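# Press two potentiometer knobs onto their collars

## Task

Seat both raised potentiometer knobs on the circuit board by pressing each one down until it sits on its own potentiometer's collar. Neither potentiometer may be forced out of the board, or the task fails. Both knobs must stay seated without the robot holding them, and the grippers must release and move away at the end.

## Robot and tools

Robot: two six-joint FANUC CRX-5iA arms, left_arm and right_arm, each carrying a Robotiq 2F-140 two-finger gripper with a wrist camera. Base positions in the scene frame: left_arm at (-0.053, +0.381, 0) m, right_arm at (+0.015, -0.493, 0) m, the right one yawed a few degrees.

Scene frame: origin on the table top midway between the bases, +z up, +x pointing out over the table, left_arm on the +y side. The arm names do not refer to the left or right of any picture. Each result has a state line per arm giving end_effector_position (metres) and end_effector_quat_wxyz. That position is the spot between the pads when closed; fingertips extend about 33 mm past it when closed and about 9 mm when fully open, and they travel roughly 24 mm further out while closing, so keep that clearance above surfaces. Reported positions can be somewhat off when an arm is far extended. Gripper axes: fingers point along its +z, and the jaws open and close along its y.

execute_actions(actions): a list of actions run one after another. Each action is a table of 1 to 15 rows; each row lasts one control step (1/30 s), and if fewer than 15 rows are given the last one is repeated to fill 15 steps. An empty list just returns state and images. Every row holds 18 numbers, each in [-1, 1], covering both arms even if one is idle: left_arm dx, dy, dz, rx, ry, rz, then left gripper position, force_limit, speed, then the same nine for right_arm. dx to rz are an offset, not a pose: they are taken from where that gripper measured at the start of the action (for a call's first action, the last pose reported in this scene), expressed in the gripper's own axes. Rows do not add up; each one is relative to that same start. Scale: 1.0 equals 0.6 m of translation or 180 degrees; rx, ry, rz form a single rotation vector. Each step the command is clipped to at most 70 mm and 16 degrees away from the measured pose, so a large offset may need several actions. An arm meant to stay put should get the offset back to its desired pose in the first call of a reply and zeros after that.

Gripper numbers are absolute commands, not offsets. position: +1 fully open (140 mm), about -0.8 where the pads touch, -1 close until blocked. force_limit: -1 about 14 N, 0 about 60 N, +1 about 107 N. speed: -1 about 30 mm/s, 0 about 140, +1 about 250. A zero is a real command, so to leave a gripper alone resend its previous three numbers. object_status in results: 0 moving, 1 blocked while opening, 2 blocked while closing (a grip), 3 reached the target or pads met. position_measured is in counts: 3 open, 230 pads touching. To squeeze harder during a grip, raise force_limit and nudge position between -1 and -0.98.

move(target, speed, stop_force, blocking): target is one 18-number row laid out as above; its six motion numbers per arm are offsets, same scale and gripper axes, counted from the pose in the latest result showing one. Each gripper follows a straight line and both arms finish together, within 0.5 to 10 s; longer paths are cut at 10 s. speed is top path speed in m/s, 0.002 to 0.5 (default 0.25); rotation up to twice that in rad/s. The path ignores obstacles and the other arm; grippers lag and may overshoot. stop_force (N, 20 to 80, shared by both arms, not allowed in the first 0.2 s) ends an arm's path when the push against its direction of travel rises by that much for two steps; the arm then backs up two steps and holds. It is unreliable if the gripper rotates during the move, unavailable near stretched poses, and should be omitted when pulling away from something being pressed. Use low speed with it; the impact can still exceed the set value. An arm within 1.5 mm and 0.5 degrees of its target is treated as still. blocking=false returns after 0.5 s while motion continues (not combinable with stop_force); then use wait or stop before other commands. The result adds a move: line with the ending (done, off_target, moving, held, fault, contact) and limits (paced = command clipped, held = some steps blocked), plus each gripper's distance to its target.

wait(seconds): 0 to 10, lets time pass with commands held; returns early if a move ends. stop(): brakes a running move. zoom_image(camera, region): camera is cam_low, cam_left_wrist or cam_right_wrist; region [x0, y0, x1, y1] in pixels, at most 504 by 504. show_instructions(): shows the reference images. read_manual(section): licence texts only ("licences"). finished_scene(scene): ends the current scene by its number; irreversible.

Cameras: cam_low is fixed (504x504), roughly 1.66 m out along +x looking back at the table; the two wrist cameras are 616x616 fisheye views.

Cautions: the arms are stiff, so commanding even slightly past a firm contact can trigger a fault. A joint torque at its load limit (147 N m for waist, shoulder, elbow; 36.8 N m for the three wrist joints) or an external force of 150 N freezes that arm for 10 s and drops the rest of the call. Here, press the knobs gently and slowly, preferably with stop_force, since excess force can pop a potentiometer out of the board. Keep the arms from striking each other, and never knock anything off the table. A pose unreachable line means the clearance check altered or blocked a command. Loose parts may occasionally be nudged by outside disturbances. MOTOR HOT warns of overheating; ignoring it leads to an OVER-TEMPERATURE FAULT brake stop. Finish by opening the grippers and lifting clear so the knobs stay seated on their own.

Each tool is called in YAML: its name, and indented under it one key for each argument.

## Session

execute_actions:
  actions: []

Scene clock: 0.00 s.
left_arm: end_effector_position=(+0.1845, +0.3855, +0.1417) position_measured=3 object_status=3 end_effector_quat_wxyz=(-0.048, -0.630, +0.774, -0.046) | right_arm: end_effector_position=(+0.8458, -0.5515, +0.3775) position_measured=3 object_status=3 end_effector_quat_wxyz=(+0.500, +0.599, -0.335, +0.527)
Joint positions: left_arm=[ 0.745 -0.555 -0.67   0.085 -1.559 -0.968] | right_arm=[ 0.504  0.95   0.51   1.594 -1.654 -0.189]
Joint velocities: left_arm=[0.    0.    0.    0.    0.001 0.   ] | right_arm=[-0.001 -0.     0.001  0.    -0.001  0.001]
Hand target (left_arm): +0.184, +0.386, +0.142; -0.048, -0.630, +0.774, -0.046
Hand target (right_arm): +0.846, -0.551, +0.378; +0.500, +0.599, -0.335, +0.527
camera_calibration (this result's frames):
cam_left_wrist: T_world_to_cam=[[-0.920577, 0.390461, 0.00878738, 0.009544], [0.377966, 0.884999, 0.271879, -0.444373], [0.0983815, 0.253607, -0.962291, 0.19494], [0, 0, 0, 1]] pos_world=[0.157565, 0.340105, 0.308321]
cam_right_wrist: T_world_to_cam=[[-0.913354, -0.259052, 0.314127, 0.511758], [-0.383961, 0.291259, -0.876209, 0.827389], [0.135491, -0.920902, -0.365488, -0.302445], [0, 0, 0, 1]] pos_world=[0.82608, -0.386935, 0.453669]

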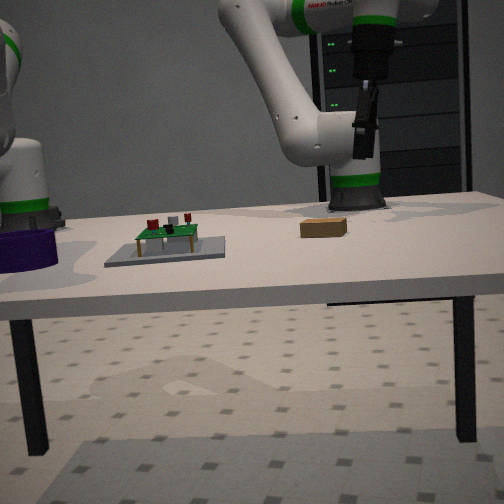

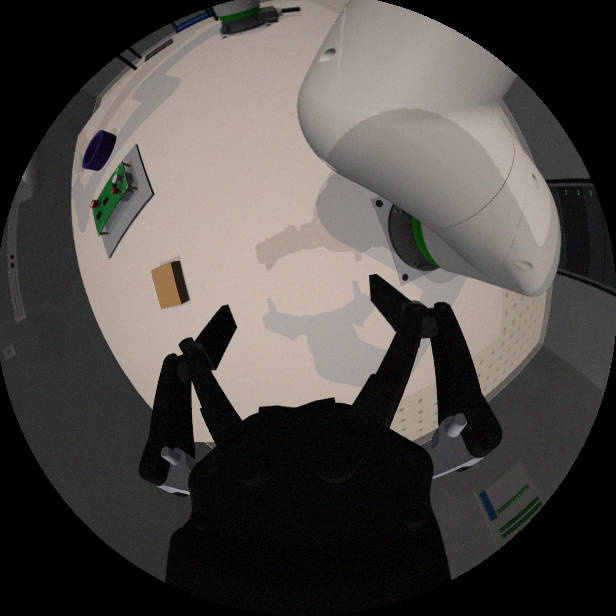

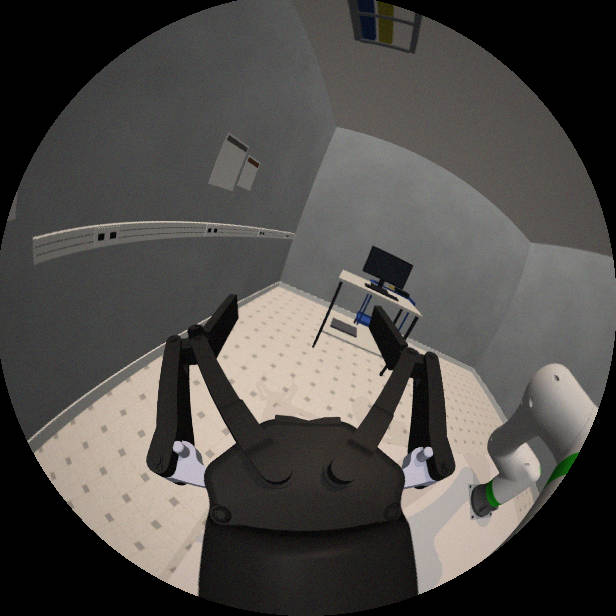

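move:
  target: [0.437,-0.73,0.036,-0.032,-0.033,0.434,-1,0,0,0,0,0,0,0,0,1,0,0]
  speed: 0.35

zoom_image:
  camera: "cam_low"
  region: [140,185,200,245]

zoom_image:
  camera: "cam_left_wrist"
  region: [200,150,400,350]

Scene clock: 11.17 s.
left_arm: end_effector_position=(+0.5614, +0.0406, +0.1606) position_measured=233 object_status=3 end_effector_quat_wxyz=(+0.001, -0.000, +1.000, +0.001) | right_arm: end_effector_position=(+0.8458, -0.5515, +0.3775) position_measured=3 object_status=3 end_effector_quat_wxyz=(+0.500, +0.599, -0.335, +0.527)
Joint positions: left_arm=[-0.334  0.687  0.724 -0.003 -1.606 -1.249] | right_arm=[ 0.504  0.95   0.51   1.594 -1.654 -0.189]
Joint velocities: left_arm=[-0.001  0.012  0.021 -0.002 -0.014 -0.   ] | right_arm=[ 0.001  0.    -0.    -0.    -0.    -0.   ]
Hand target (left_arm): +0.561, +0.041, +0.161; +0.001, -0.000, +1.000, +0.002
Hand target (right_arm): +0.846, -0.551, +0.378; +0.500, +0.599, -0.335, +0.527
Off the commanded pose (left_arm): 0.002 m, 0 deg.
Off the commanded pose (right_arm): 0.000 m, 0 deg.
move: done
camera_calibration (this result's frames):
cam_left_wrist: T_world_to_cam=[[0.190775, 0.980422, 0.0487531, -0.163222], [0.898491, -0.194405, 0.393601, -0.554611], [0.395373, -0.0312849, -0.917988, 0.101196], [0, 0, 0, 1]] pos_world=[0.489442, 0.0553737, 0.319149]
cam_right_wrist: T_world_to_cam=[[-0.913354, -0.259052, 0.314127, 0.511758], [-0.383961, 0.291259, -0.876209, 0.827389], [0.135491, -0.920902, -0.365488, -0.302445], [0, 0, 0, 1]] pos_world=[0.82608, -0.386935, 0.453669]

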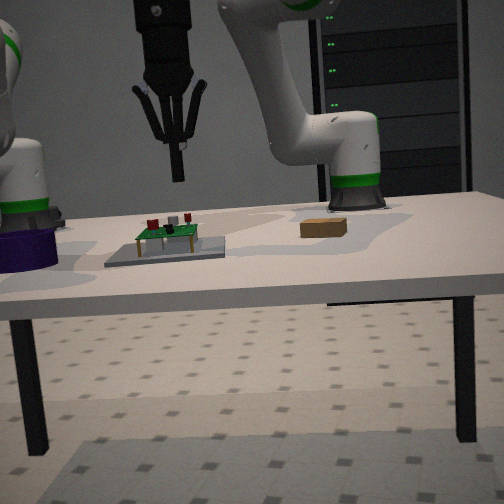

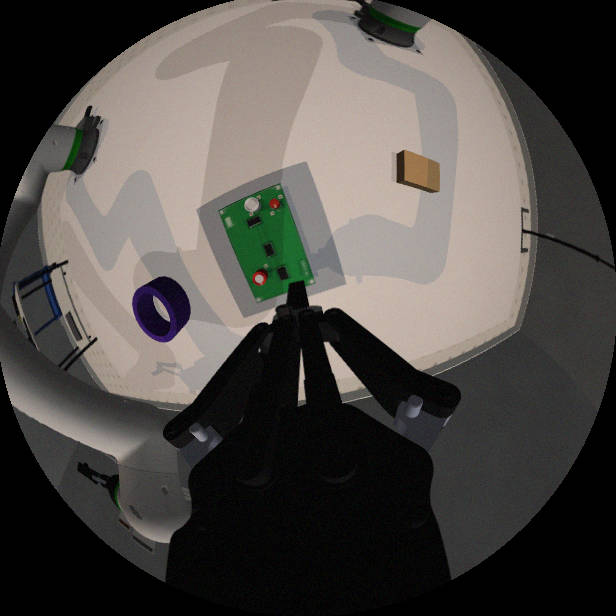

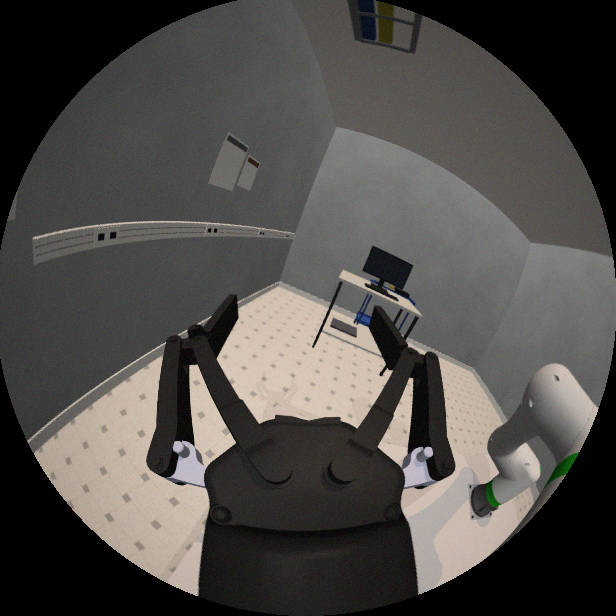

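Region (140, 185, 200, 245) of cam_low's 504x504 image, scaled by 8.400, with more detail than that image has.

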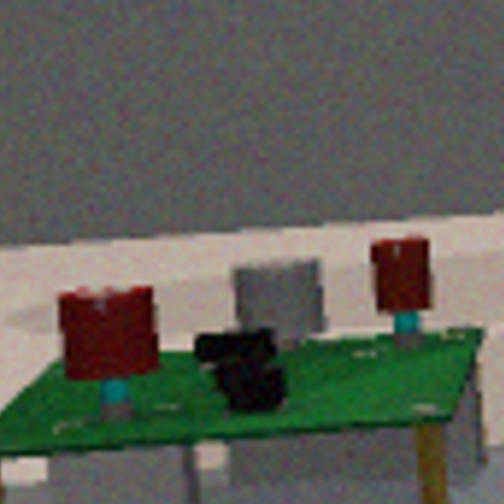

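Region (200, 150, 400, 350) of cam_left_wrist's 616x616 image, scaled by 2.520, with more detail than that image has.

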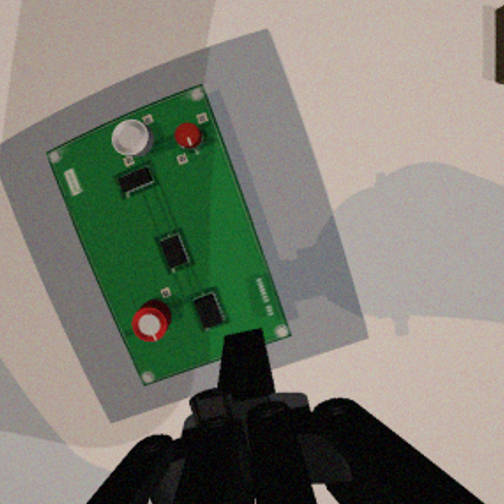

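move:
  target: [0.021,-0.087,0.088,0,0,0,-1,0,0,0,0,0,0,0,0,1,0,0]
  speed: 0.15

zoom_image:
  camera: "cam_low"
  region: [140,205,170,240]

zoom_image:
  camera: "cam_left_wrist"
  region: [230,180,370,320]

Scene clock: 23.33 s.
left_arm: end_effector_position=(+0.5489, -0.0115, +0.1078) position_measured=233 object_status=3 end_effector_quat_wxyz=(+0.001, -0.000, +1.000, +0.001) | right_arm: end_effector_position=(+0.8458, -0.5515, +0.3775) position_measured=3 object_status=3 end_effector_quat_wxyz=(+0.500, +0.599, -0.335, +0.527)
Joint positions: left_arm=[-0.41   0.742  0.689 -0.004 -1.517 -1.173] | right_arm=[ 0.504  0.95   0.51   1.594 -1.654 -0.189]
Joint velocities: left_arm=[-0.002  0.002  0.001 -0.001  0.001  0.002] | right_arm=[-0. -0. -0. -0. -0. -0.]
Hand target (left_arm): +0.549, -0.012, +0.108; +0.001, -0.000, +1.000, +0.001
Hand target (right_arm): +0.846, -0.551, +0.378; +0.500, +0.599, -0.335, +0.527
Off the commanded pose (left_arm): 0.000 m, 0 deg.
Off the commanded pose (right_arm): 0.000 m, 0 deg.
move: done
camera_calibration (this result's frames):
cam_left_wrist: T_world_to_cam=[[0.19098, 0.980378, 0.0488358, -0.107322], [0.898361, -0.194618, 0.393792, -0.532723], [0.395569, -0.031334, -0.917902, 0.0559341], [0, 0, 0, 1]] pos_world=[0.476948, 0.00329106, 0.266365]
cam_right_wrist: T_world_to_cam=[[-0.913354, -0.259052, 0.314127, 0.511758], [-0.383961, 0.291259, -0.876209, 0.827389], [0.135491, -0.920902, -0.365488, -0.302445], [0, 0, 0, 1]] pos_world=[0.82608, -0.386935, 0.453669]

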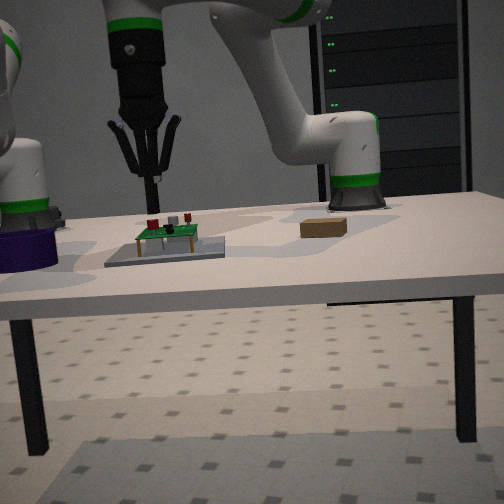

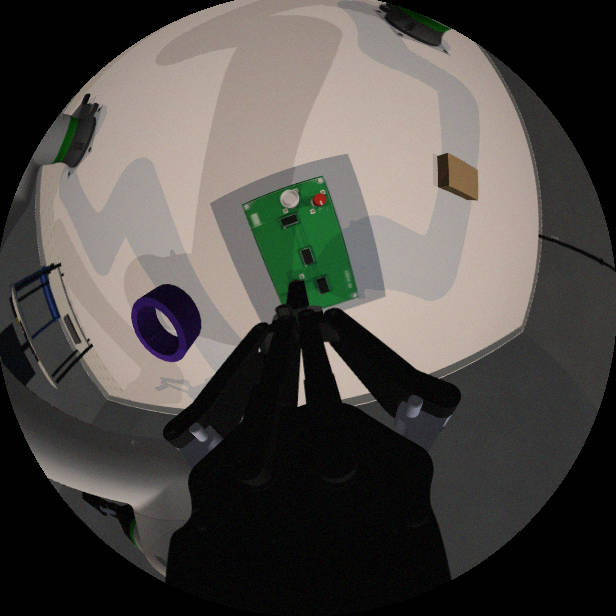

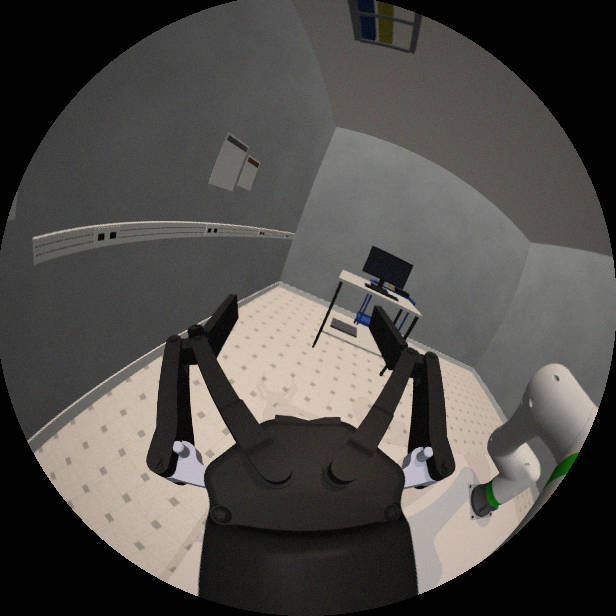

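Region (140, 205, 170, 240) of cam_low's 504x504 image, scaled by 14.400, with more detail than that image has; it fills the left 432 columns of this view, and the rest is white.

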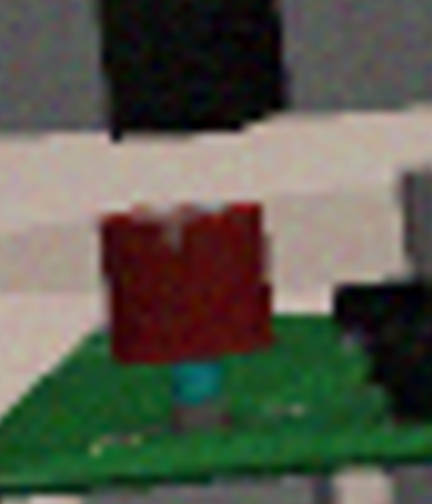

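Region (230, 180, 370, 320) of cam_left_wrist's 616x616 image, scaled by 3.600, with more detail than that image has.

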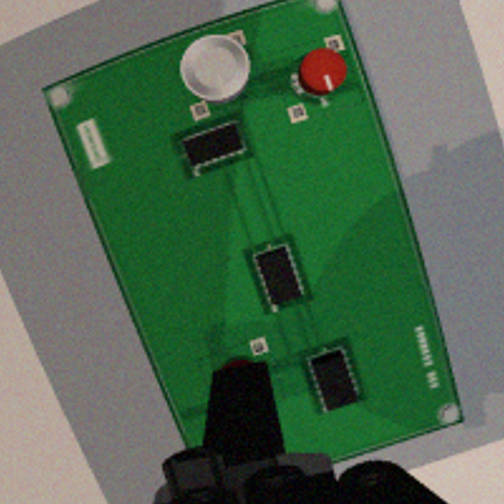

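Gap ~11 mm, travel ~5.5 mm.

execute_actions:
  actions:
    - [[-0.003,-0.002,0.015,0,0,0,-1,0,0,0,0,0,0,0,0,1,0,0]]

move:
  target: [0,0,0.012,0,0,0,-1,0,0,0,0,0,0,0,0,1,0,0]
  speed: 0.006

zoom_image:
  camera: "cam_low"
  region: [140,205,170,240]

Scene clock: 31.10 s.
left_arm: end_effector_position=(+0.5507, -0.0127, +0.0988) position_measured=233 object_status=3 end_effector_quat_wxyz=(+0.001, -0.000, +1.000, +0.001) | right_arm: end_effector_position=(+0.8458, -0.5515, +0.3775) position_measured=3 object_status=3 end_effector_quat_wxyz=(+0.500, +0.599, -0.335, +0.527)
Joint positions: left_arm=[-0.41   0.75   0.682 -0.004 -1.502 -1.172] | right_arm=[ 0.504  0.95   0.51   1.594 -1.654 -0.189]
Joint velocities: left_arm=[-0.     0.    -0.001  0.     0.001  0.001] | right_arm=[ 0.001  0.001 -0.     0.     0.    -0.   ]
Hand target (left_arm): +0.551, -0.013, +0.099; +0.001, -0.000, +1.000, +0.001
Hand target (right_arm): +0.846, -0.551, +0.378; +0.500, +0.599, -0.335, +0.527
Off the commanded pose (left_arm): 0.000 m, 0 deg.
Off the commanded pose (right_arm): 0.000 m, 0 deg.
camera_calibration (this result's frames):
cam_left_wrist: T_world_to_cam=[[0.191022, 0.980368, 0.0488745, -0.106107], [0.898343, -0.194672, 0.393804, -0.531026], [0.395588, -0.0313191, -0.917894, 0.0469394], [0, 0, 0, 1]] pos_world=[0.478744, 0.00211827, 0.257392]
cam_right_wrist: T_world_to_cam=[[-0.913354, -0.259052, 0.314128, 0.511758], [-0.383961, 0.291259, -0.876209, 0.827389], [0.135491, -0.920902, -0.365488, -0.302444], [0, 0, 0, 1]] pos_world=[0.82608, -0.386935, 0.453668]

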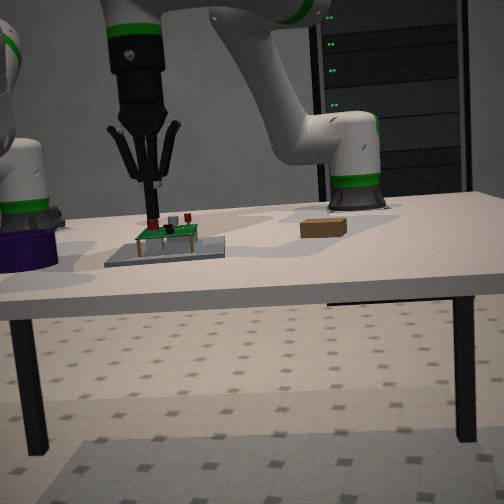

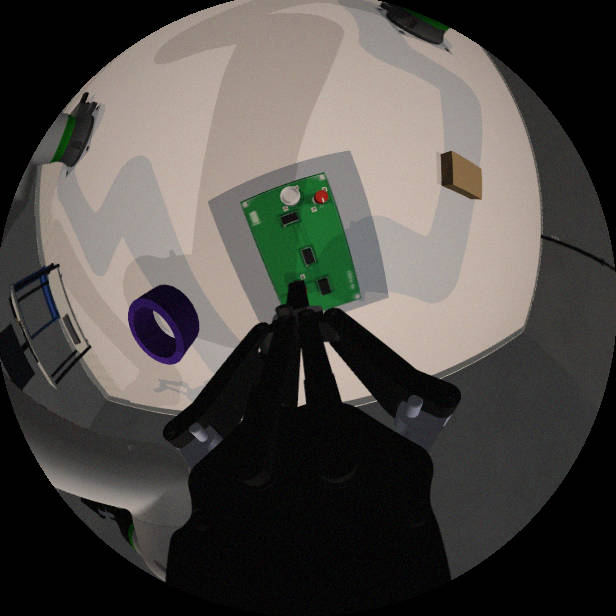

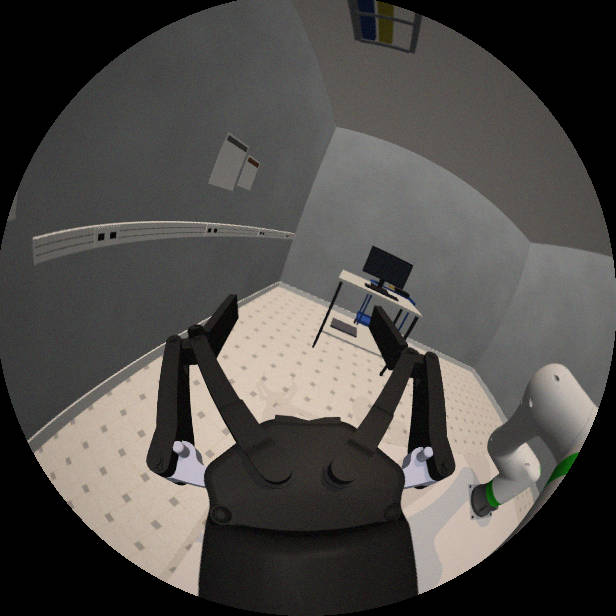

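Scene clock: 32.53 s.
left_arm: end_effector_position=(+0.5507, -0.0127, +0.0917) position_measured=233 object_status=3 end_effector_quat_wxyz=(+0.001, -0.000, +1.000, +0.001) | right_arm: end_effector_position=(+0.8458, -0.5515, +0.3775) position_measured=3 object_status=3 end_effector_quat_wxyz=(+0.500, +0.599, -0.335, +0.527)
Joint positions: left_arm=[-0.41   0.752  0.668 -0.004 -1.486 -1.172] | right_arm=[ 0.504  0.95   0.51   1.594 -1.654 -0.189]
Joint velocities: left_arm=[-0.    -0.    -0.001 -0.     0.002  0.001] | right_arm=[-0.001  0.001  0.    -0.    -0.    -0.001]
Hand target (left_arm): +0.551, -0.013, +0.092; +0.001, -0.000, +1.000, +0.001
Hand target (right_arm): +0.846, -0.551, +0.378; +0.500, +0.599, -0.335, +0.527
Off the commanded pose (left_arm): 0.000 m, 0 deg.
Off the commanded pose (right_arm): 0.000 m, 0 deg.
move: done
camera_calibration (this result's frames):
cam_left_wrist: T_world_to_cam=[[0.191068, 0.98036, 0.048851, -0.105776], [0.898333, -0.194705, 0.393813, -0.528201], [0.39559, -0.0313608, -0.917892, 0.040391], [0, 0, 0, 1]] pos_world=[0.478732, 0.00212167, 0.250254]
cam_right_wrist: T_world_to_cam=[[-0.913354, -0.259052, 0.314128, 0.511758], [-0.383961, 0.291259, -0.876209, 0.827389], [0.135491, -0.920902, -0.365488, -0.302445], [0, 0, 0, 1]] pos_world=[0.82608, -0.386935, 0.453668]

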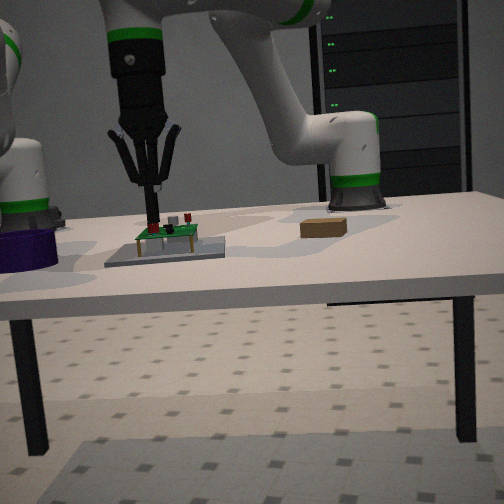

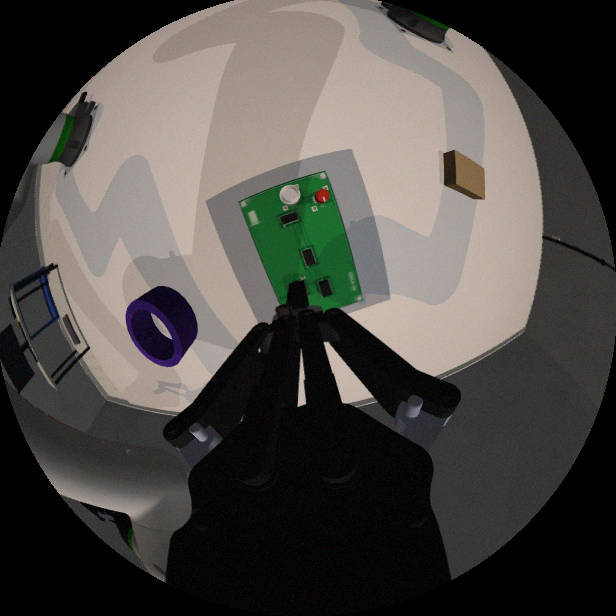

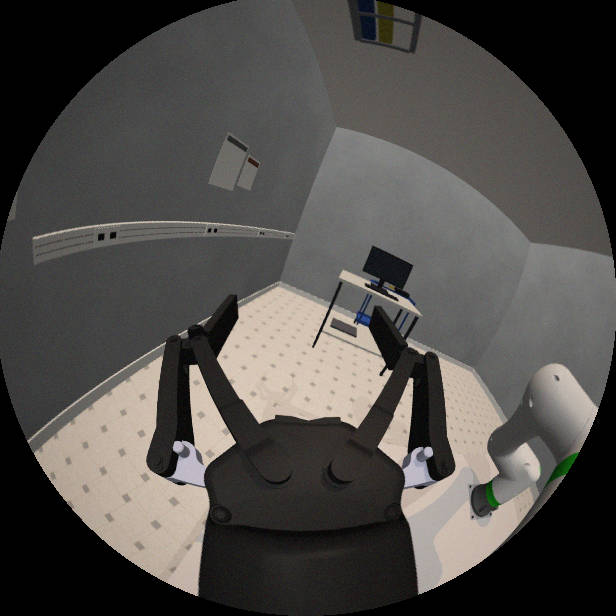

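Region (140, 205, 170, 240) of cam_low's 504x504 image, scaled by 14.400, with more detail than that image has; it fills the left 432 columns of this view, and the rest is white.

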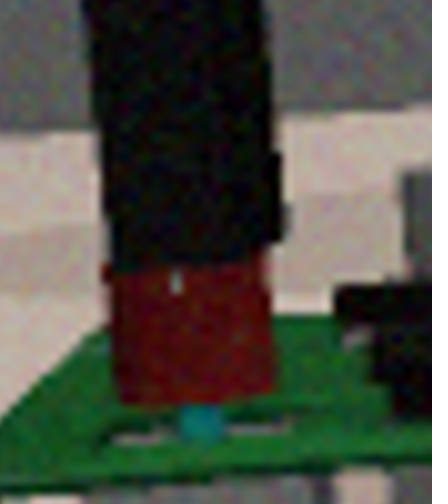

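execute_actions:
  actions:
    - [[0,0,0.003,0,0,0,-1,0,0,0,0,0,0,0,0,1,0,0]]
    - [[0,0,0.003,0,0,0,-1,0,0,0,0,0,0,0,0,1,0,0]]
    - [[0,0,-0.012,0,0,0,-1,0,0,0,0,0,0,0,0,1,0,0]]

zoom_image:
  camera: "cam_low"
  region: [140,205,170,240]

Scene clock: 39.47 s.
left_arm: end_effector_position=(+0.5507, -0.0127, +0.0953) position_measured=233 object_status=3 end_effector_quat_wxyz=(+0.001, -0.000, +1.000, +0.001) | right_arm: end_effector_position=(+0.8458, -0.5515, +0.3775) position_measured=3 object_status=3 end_effector_quat_wxyz=(+0.500, +0.599, -0.335, +0.527)
Joint positions: left_arm=[-0.41   0.751  0.675 -0.004 -1.494 -1.172] | right_arm=[ 0.504  0.95   0.51   1.594 -1.654 -0.189]
Joint velocities: left_arm=[-0.    -0.     0.001 -0.001  0.001 -0.   ] | right_arm=[ 0.001 -0.001  0.     0.     0.    -0.   ]
Hand target (left_arm): +0.551, -0.013, +0.095; +0.001, -0.000, +1.000, +0.001
Hand target (right_arm): +0.846, -0.551, +0.378; +0.500, +0.599, -0.335, +0.527
Off the commanded pose (left_arm): 0.000 m, 0 deg.
Off the commanded pose (right_arm): 0.000 m, 0 deg.
camera_calibration (this result's frames):
cam_left_wrist: T_world_to_cam=[[0.191044, 0.980362, 0.0489057, -0.105961], [0.89833, -0.194704, 0.393819, -0.529616], [0.395608, -0.0313034, -0.917886, 0.0436619], [0, 0, 0, 1]] pos_world=[0.47874, 0.00212835, 0.253832]
cam_right_wrist: T_world_to_cam=[[-0.913354, -0.259052, 0.314128, 0.511758], [-0.383961, 0.291259, -0.876209, 0.827389], [0.135491, -0.920902, -0.365488, -0.302445], [0, 0, 0, 1]] pos_world=[0.82608, -0.386935, 0.453668]

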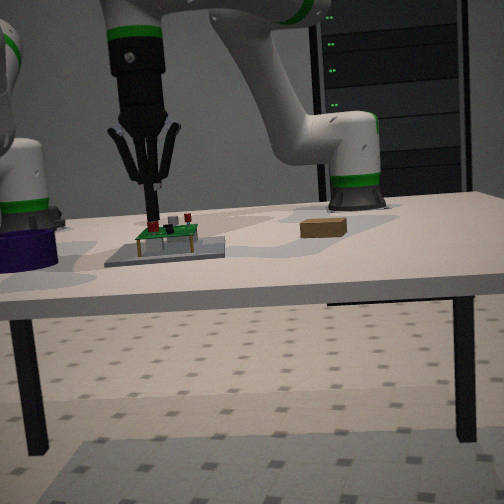

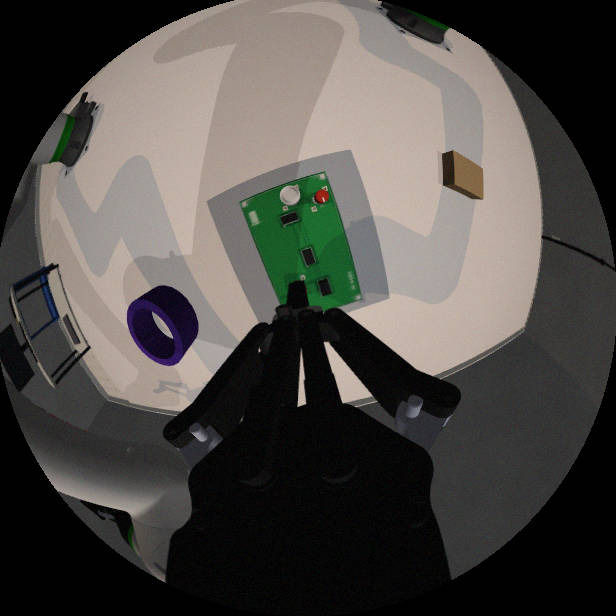

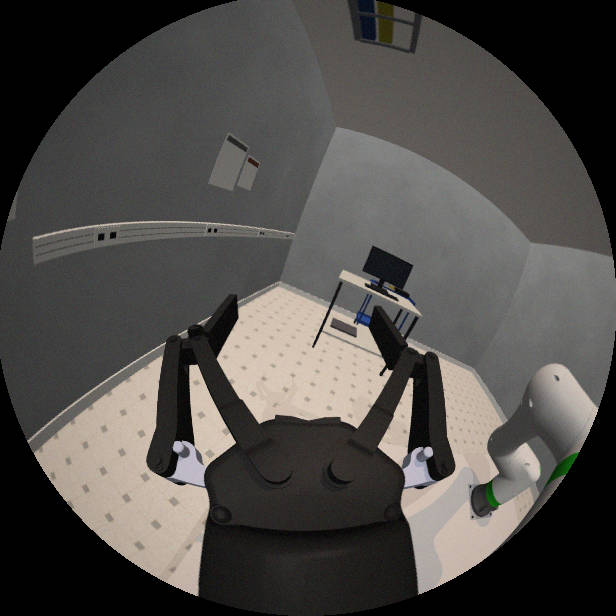

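Region (140, 205, 170, 240) of cam_low's 504x504 image, scaled by 14.400, with more detail than that image has; it fills the left 432 columns of this view, and the rest is white.

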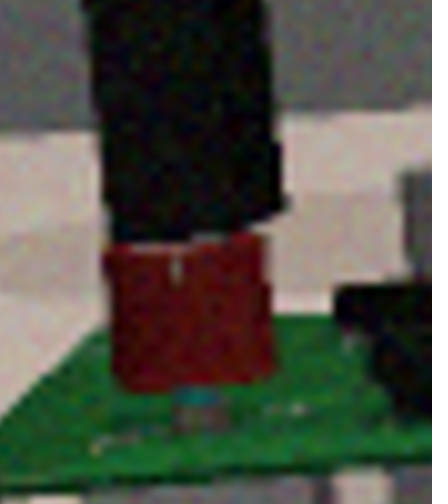

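execute_actions:
  actions:
    - [[0,0,0.007,0,0,0,-1,0,0,0,0,0,0,0,0,1,0,0]]
    - [[0,0,0.006,0,0,0,-1,0,0,0,0,0,0,0,0,1,0,0]]
    - [[0,0,0.0034,0,0,0,-1,0,0,0,0,0,0,0,0,1,0,0]]
    - [[0,0,-0.016,0,0,0,-1,0,0,0,0,0,0,0,0,1,0,0]]

zoom_image:
  camera: "cam_low"
  region: [140,205,170,240]

Scene clock: 48.57 s.
left_arm: end_effector_position=(+0.5507, -0.0127, +0.0951) position_measured=233 object_status=3 end_effector_quat_wxyz=(+0.001, -0.000, +1.000, +0.001) | right_arm: end_effector_position=(+0.8458, -0.5515, +0.3775) position_measured=3 object_status=3 end_effector_quat_wxyz=(+0.500, +0.599, -0.335, +0.527)
Joint positions: left_arm=[-0.41   0.751  0.675 -0.004 -1.493 -1.172] | right_arm=[ 0.504  0.95   0.51   1.594 -1.654 -0.189]
Joint velocities: left_arm=[ 0.001  0.     0.002  0.001 -0.002  0.   ] | right_arm=[-0.  0.  0.  0. -0. -0.]
Hand target (left_arm): +0.551, -0.013, +0.095; +0.001, -0.000, +1.000, +0.001
Hand target (right_arm): +0.846, -0.551, +0.378; +0.500, +0.599, -0.335, +0.527
Off the commanded pose (left_arm): 0.000 m, 0 deg.
Off the commanded pose (right_arm): 0.000 m, 0 deg.
camera_calibration (this result's frames):
cam_left_wrist: T_world_to_cam=[[0.19104, 0.980368, 0.0488177, -0.105909], [0.898338, -0.194666, 0.393819, -0.52953], [0.395591, -0.0313804, -0.917891, 0.04347], [0, 0, 0, 1]] pos_world=[0.478733, 0.00211209, 0.25361]
cam_right_wrist: T_world_to_cam=[[-0.913354, -0.259052, 0.314127, 0.511757], [-0.383961, 0.291259, -0.876209, 0.827389], [0.135491, -0.920902, -0.365488, -0.302445], [0, 0, 0, 1]] pos_world=[0.82608, -0.386934, 0.453669]

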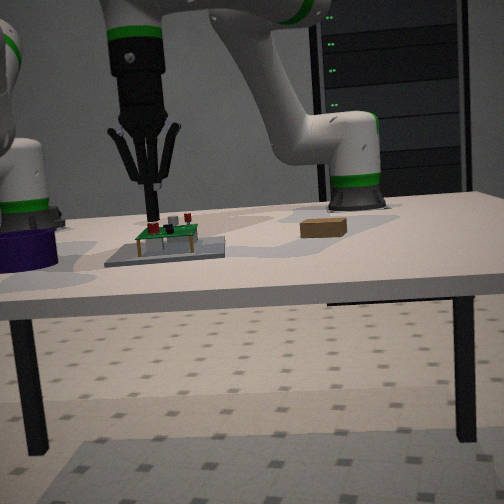

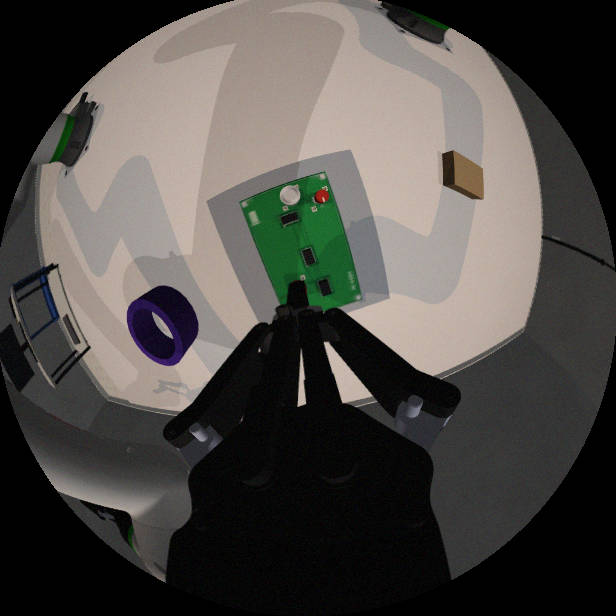

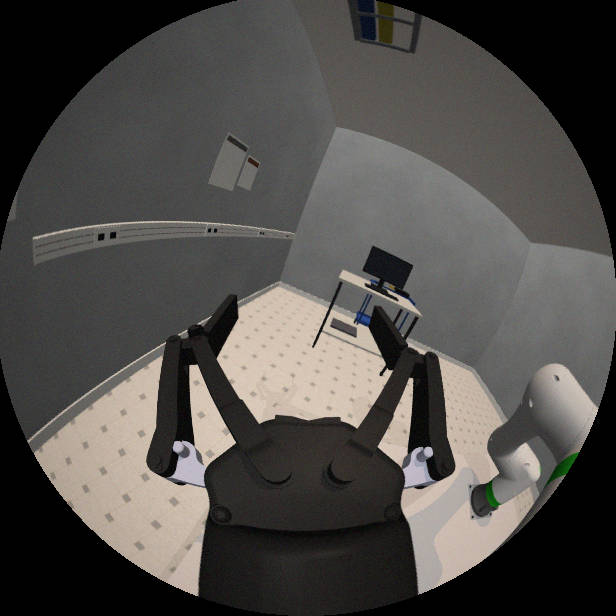

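Region (140, 205, 170, 240) of cam_low's 504x504 image, scaled by 14.400, with more detail than that image has; it fills the left 432 columns of this view, and the rest is white.

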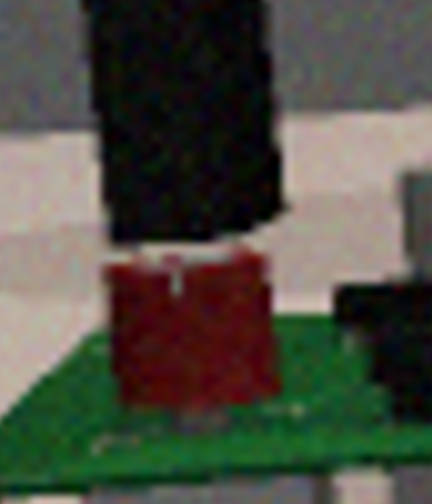

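Moved ~2 mm for a 2.6 mm push, so it looks home. On to the other knob.

move:
  target: [0.163,0.074,-0.008,0,0,0,-1,0,0,0,0,0,0,0,0,1,0,0]
  speed: 0.15

zoom_image:
  camera: "cam_low"
  region: [170,200,205,235]

move:
  target: [0,0,0.016,0,0,0,-1,0,0,0,0,0,0,0,0,1,0,0]
  speed: 0.008

zoom_image:
  camera: "cam_low"
  region: [170,200,205,235]

Scene clock: 58.37 s.
left_arm: end_effector_position=(+0.4526, +0.0316, +0.0997) position_measured=233 object_status=3 end_effector_quat_wxyz=(+0.001, -0.000, +1.000, +0.001) | right_arm: end_effector_position=(+0.8458, -0.5515, +0.3775) position_measured=3 object_status=3 end_effector_quat_wxyz=(+0.500, +0.599, -0.335, +0.527)
Joint positions: left_arm=[-0.406  0.458  0.233 -0.004 -1.344 -1.177] | right_arm=[ 0.504  0.95   0.51   1.594 -1.654 -0.189]
Joint velocities: left_arm=[ 0.001 -0.004 -0.006  0.001  0.001 -0.001] | right_arm=[ 0.    -0.     0.001 -0.     0.    -0.   ]
Hand target (left_arm): +0.453, +0.032, +0.100; +0.001, -0.000, +1.000, +0.001
Hand target (right_arm): +0.846, -0.551, +0.378; +0.500, +0.599, -0.335, +0.527
Off the commanded pose (left_arm): 0.000 m, 0 deg.
Off the commanded pose (right_arm): 0.000 m, 0 deg.
move: done
camera_calibration (this result's frames):
cam_left_wrist: T_world_to_cam=[[0.19143, 0.980291, 0.0488351, -0.130978], [0.898318, -0.195035, 0.393684, -0.4346], [0.395449, -0.0314935, -0.917948, 0.0879595], [0, 0, 0, 1]] pos_world=[0.380698, 0.0464045, 0.258233]
cam_right_wrist: T_world_to_cam=[[-0.913354, -0.259052, 0.314128, 0.511758], [-0.383961, 0.291259, -0.876209, 0.827389], [0.135491, -0.920902, -0.365488, -0.302445], [0, 0, 0, 1]] pos_world=[0.82608, -0.386935, 0.453668]

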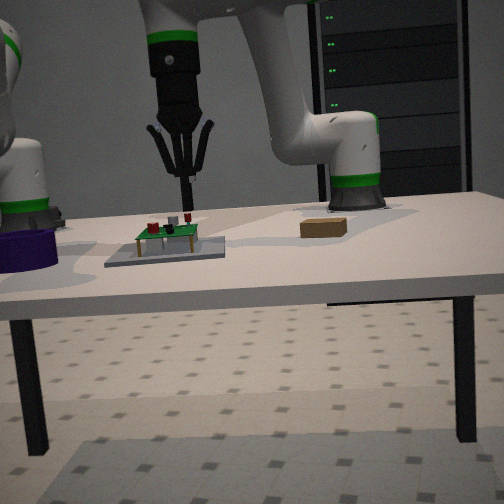

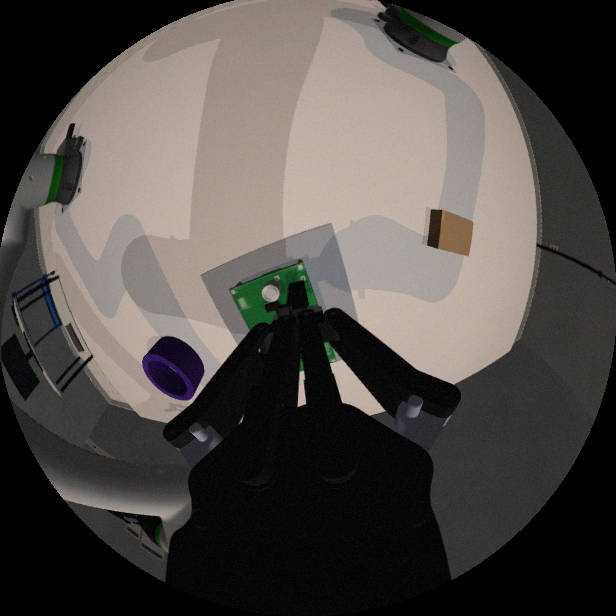

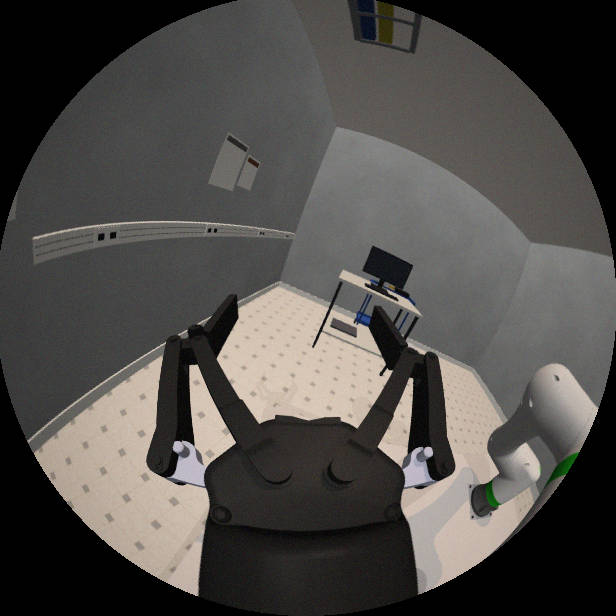

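Region (170, 200, 205, 235) of cam_low's 504x504 image, scaled by 14.400, with more detail than that image has.

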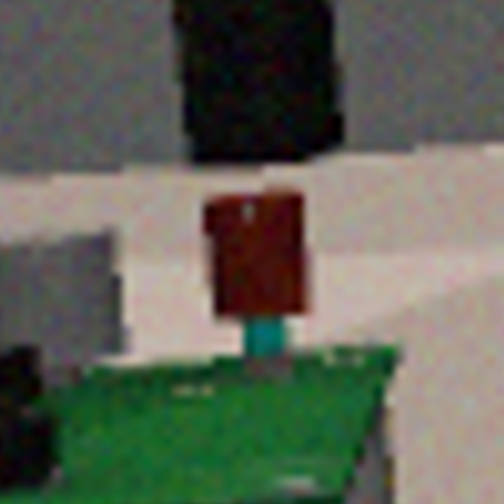

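Scene clock: 59.80 s.
left_arm: end_effector_position=(+0.4526, +0.0316, +0.0902) position_measured=233 object_status=3 end_effector_quat_wxyz=(+0.001, +0.000, +1.000, +0.001) | right_arm: end_effector_position=(+0.8458, -0.5515, +0.3775) position_measured=3 object_status=3 end_effector_quat_wxyz=(+0.500, +0.599, -0.335, +0.527)
Joint positions: left_arm=[-0.406  0.464  0.218 -0.004 -1.324 -1.177] | right_arm=[ 0.504  0.95   0.51   1.594 -1.654 -0.189]
Joint velocities: left_arm=[-0.     0.    -0.002  0.     0.003 -0.   ] | right_arm=[ 0.001 -0.001  0.    -0.     0.     0.   ]
Hand target (left_arm): +0.453, +0.032, +0.090; +0.001, +0.000, +1.000, +0.001
Hand target (right_arm): +0.846, -0.551, +0.378; +0.500, +0.599, -0.335, +0.527
Off the commanded pose (left_arm): 0.000 m, 0 deg.
Off the commanded pose (right_arm): 0.000 m, 0 deg.
move: done
camera_calibration (this result's frames):
cam_left_wrist: T_world_to_cam=[[0.191502, 0.980278, 0.0487959, -0.130539], [0.898311, -0.195086, 0.393673, -0.430829], [0.395429, -0.0315554, -0.917954, 0.0792353], [0, 0, 0, 1]] pos_world=[0.380685, 0.0464159, 0.24871]
cam_right_wrist: T_world_to_cam=[[-0.913354, -0.259052, 0.314128, 0.511757], [-0.383961, 0.291259, -0.876209, 0.827389], [0.135491, -0.920902, -0.365488, -0.302445], [0, 0, 0, 1]] pos_world=[0.82608, -0.386934, 0.453668]

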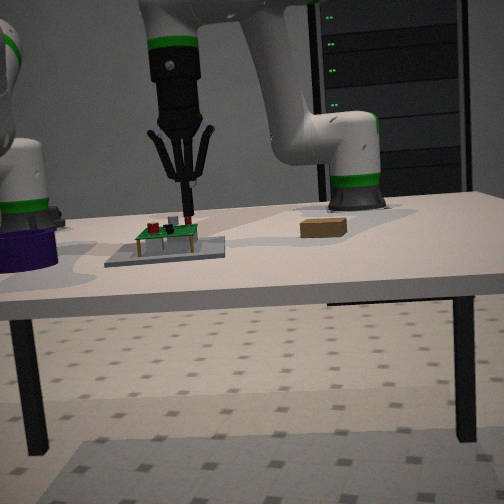

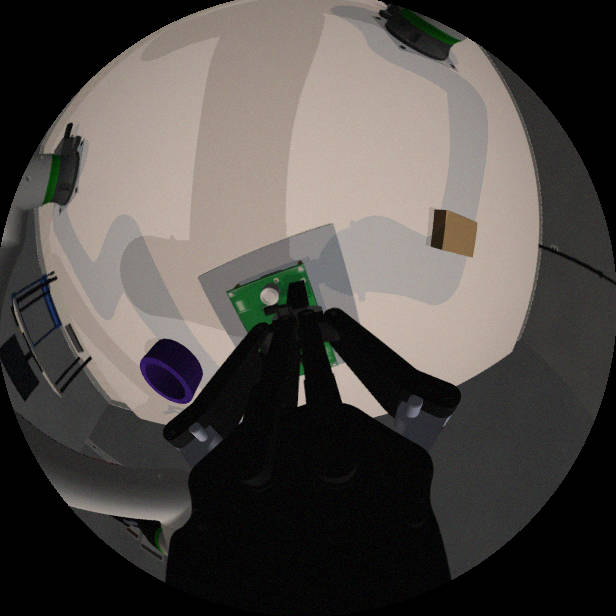

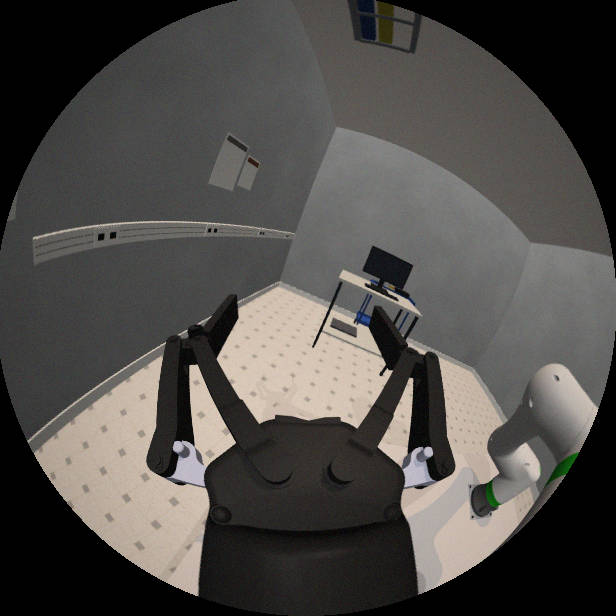

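Region (170, 200, 205, 235) of cam_low's 504x504 image, scaled by 14.400, with more detail than that image has.

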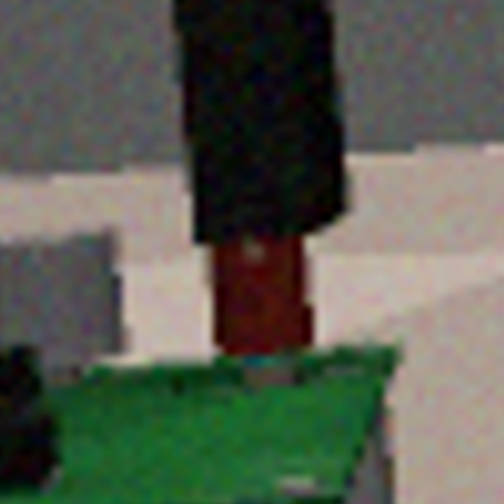

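Only ~1 mm sink here; smaller steps.

execute_actions:
  actions:
    - [[0,0,0.0022,0,0,0,-1,0,0,0,0,0,0,0,0,1,0,0]]
    - [[0,0,-0.008,0,0,0,-1,0,0,0,0,0,0,0,0,1,0,0]]

zoom_image:
  camera: "cam_low"
  region: [170,200,205,235]

Scene clock: 64.57 s.
left_arm: end_effector_position=(+0.4526, +0.0316, +0.0936) position_measured=233 object_status=3 end_effector_quat_wxyz=(+0.001, +0.000, +1.000, +0.001) | right_arm: end_effector_position=(+0.8458, -0.5515, +0.3775) position_measured=3 object_status=3 end_effector_quat_wxyz=(+0.500, +0.599, -0.335, +0.527)
Joint positions: left_arm=[-0.406  0.462  0.223 -0.004 -1.331 -1.177] | right_arm=[ 0.504  0.95   0.51   1.594 -1.654 -0.189]
Joint velocities: left_arm=[ 0.001 -0.     0.    -0.    -0.002 -0.   ] | right_arm=[-0.     0.001  0.001 -0.    -0.    -0.   ]
Hand target (left_arm): +0.453, +0.032, +0.094; +0.001, +0.000, +1.000, +0.001
Hand target (right_arm): +0.846, -0.551, +0.378; +0.500, +0.599, -0.335, +0.527
Off the commanded pose (left_arm): 0.000 m, 0 deg.
Off the commanded pose (right_arm): 0.000 m, 0 deg.
camera_calibration (this result's frames):
cam_left_wrist: T_world_to_cam=[[0.191458, 0.980285, 0.0488309, -0.130703], [0.898315, -0.195059, 0.393677, -0.432201], [0.39544, -0.0315071, -0.917951, 0.0824025], [0, 0, 0, 1]] pos_world=[0.380691, 0.0464174, 0.252171]
cam_right_wrist: T_world_to_cam=[[-0.913354, -0.259052, 0.314128, 0.511758], [-0.383961, 0.291259, -0.876209, 0.827389], [0.135491, -0.920902, -0.365488, -0.302445], [0, 0, 0, 1]] pos_world=[0.82608, -0.386935, 0.453668]

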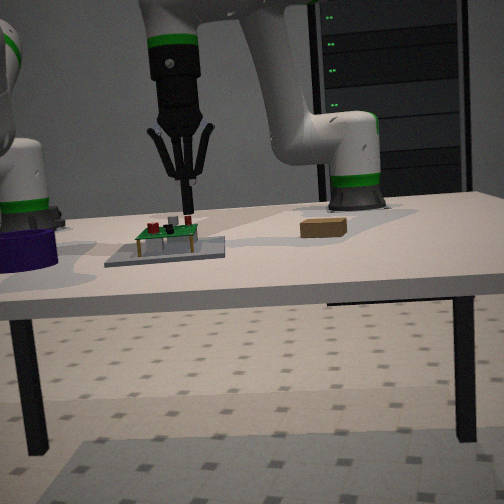

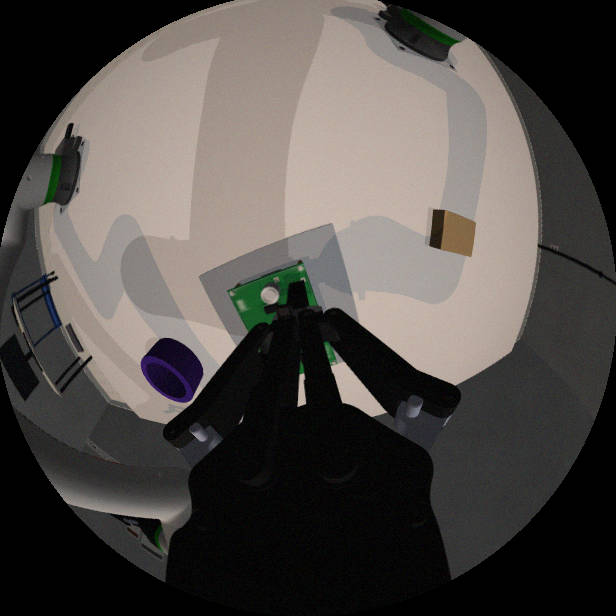

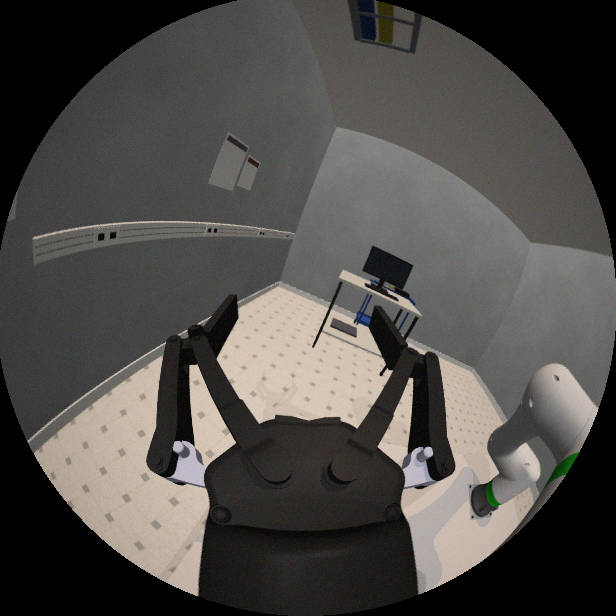

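Region (170, 200, 205, 235) of cam_low's 504x504 image, scaled by 14.400, with more detail than that image has.

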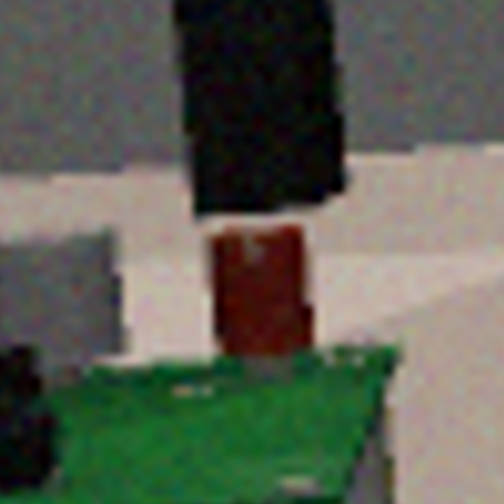

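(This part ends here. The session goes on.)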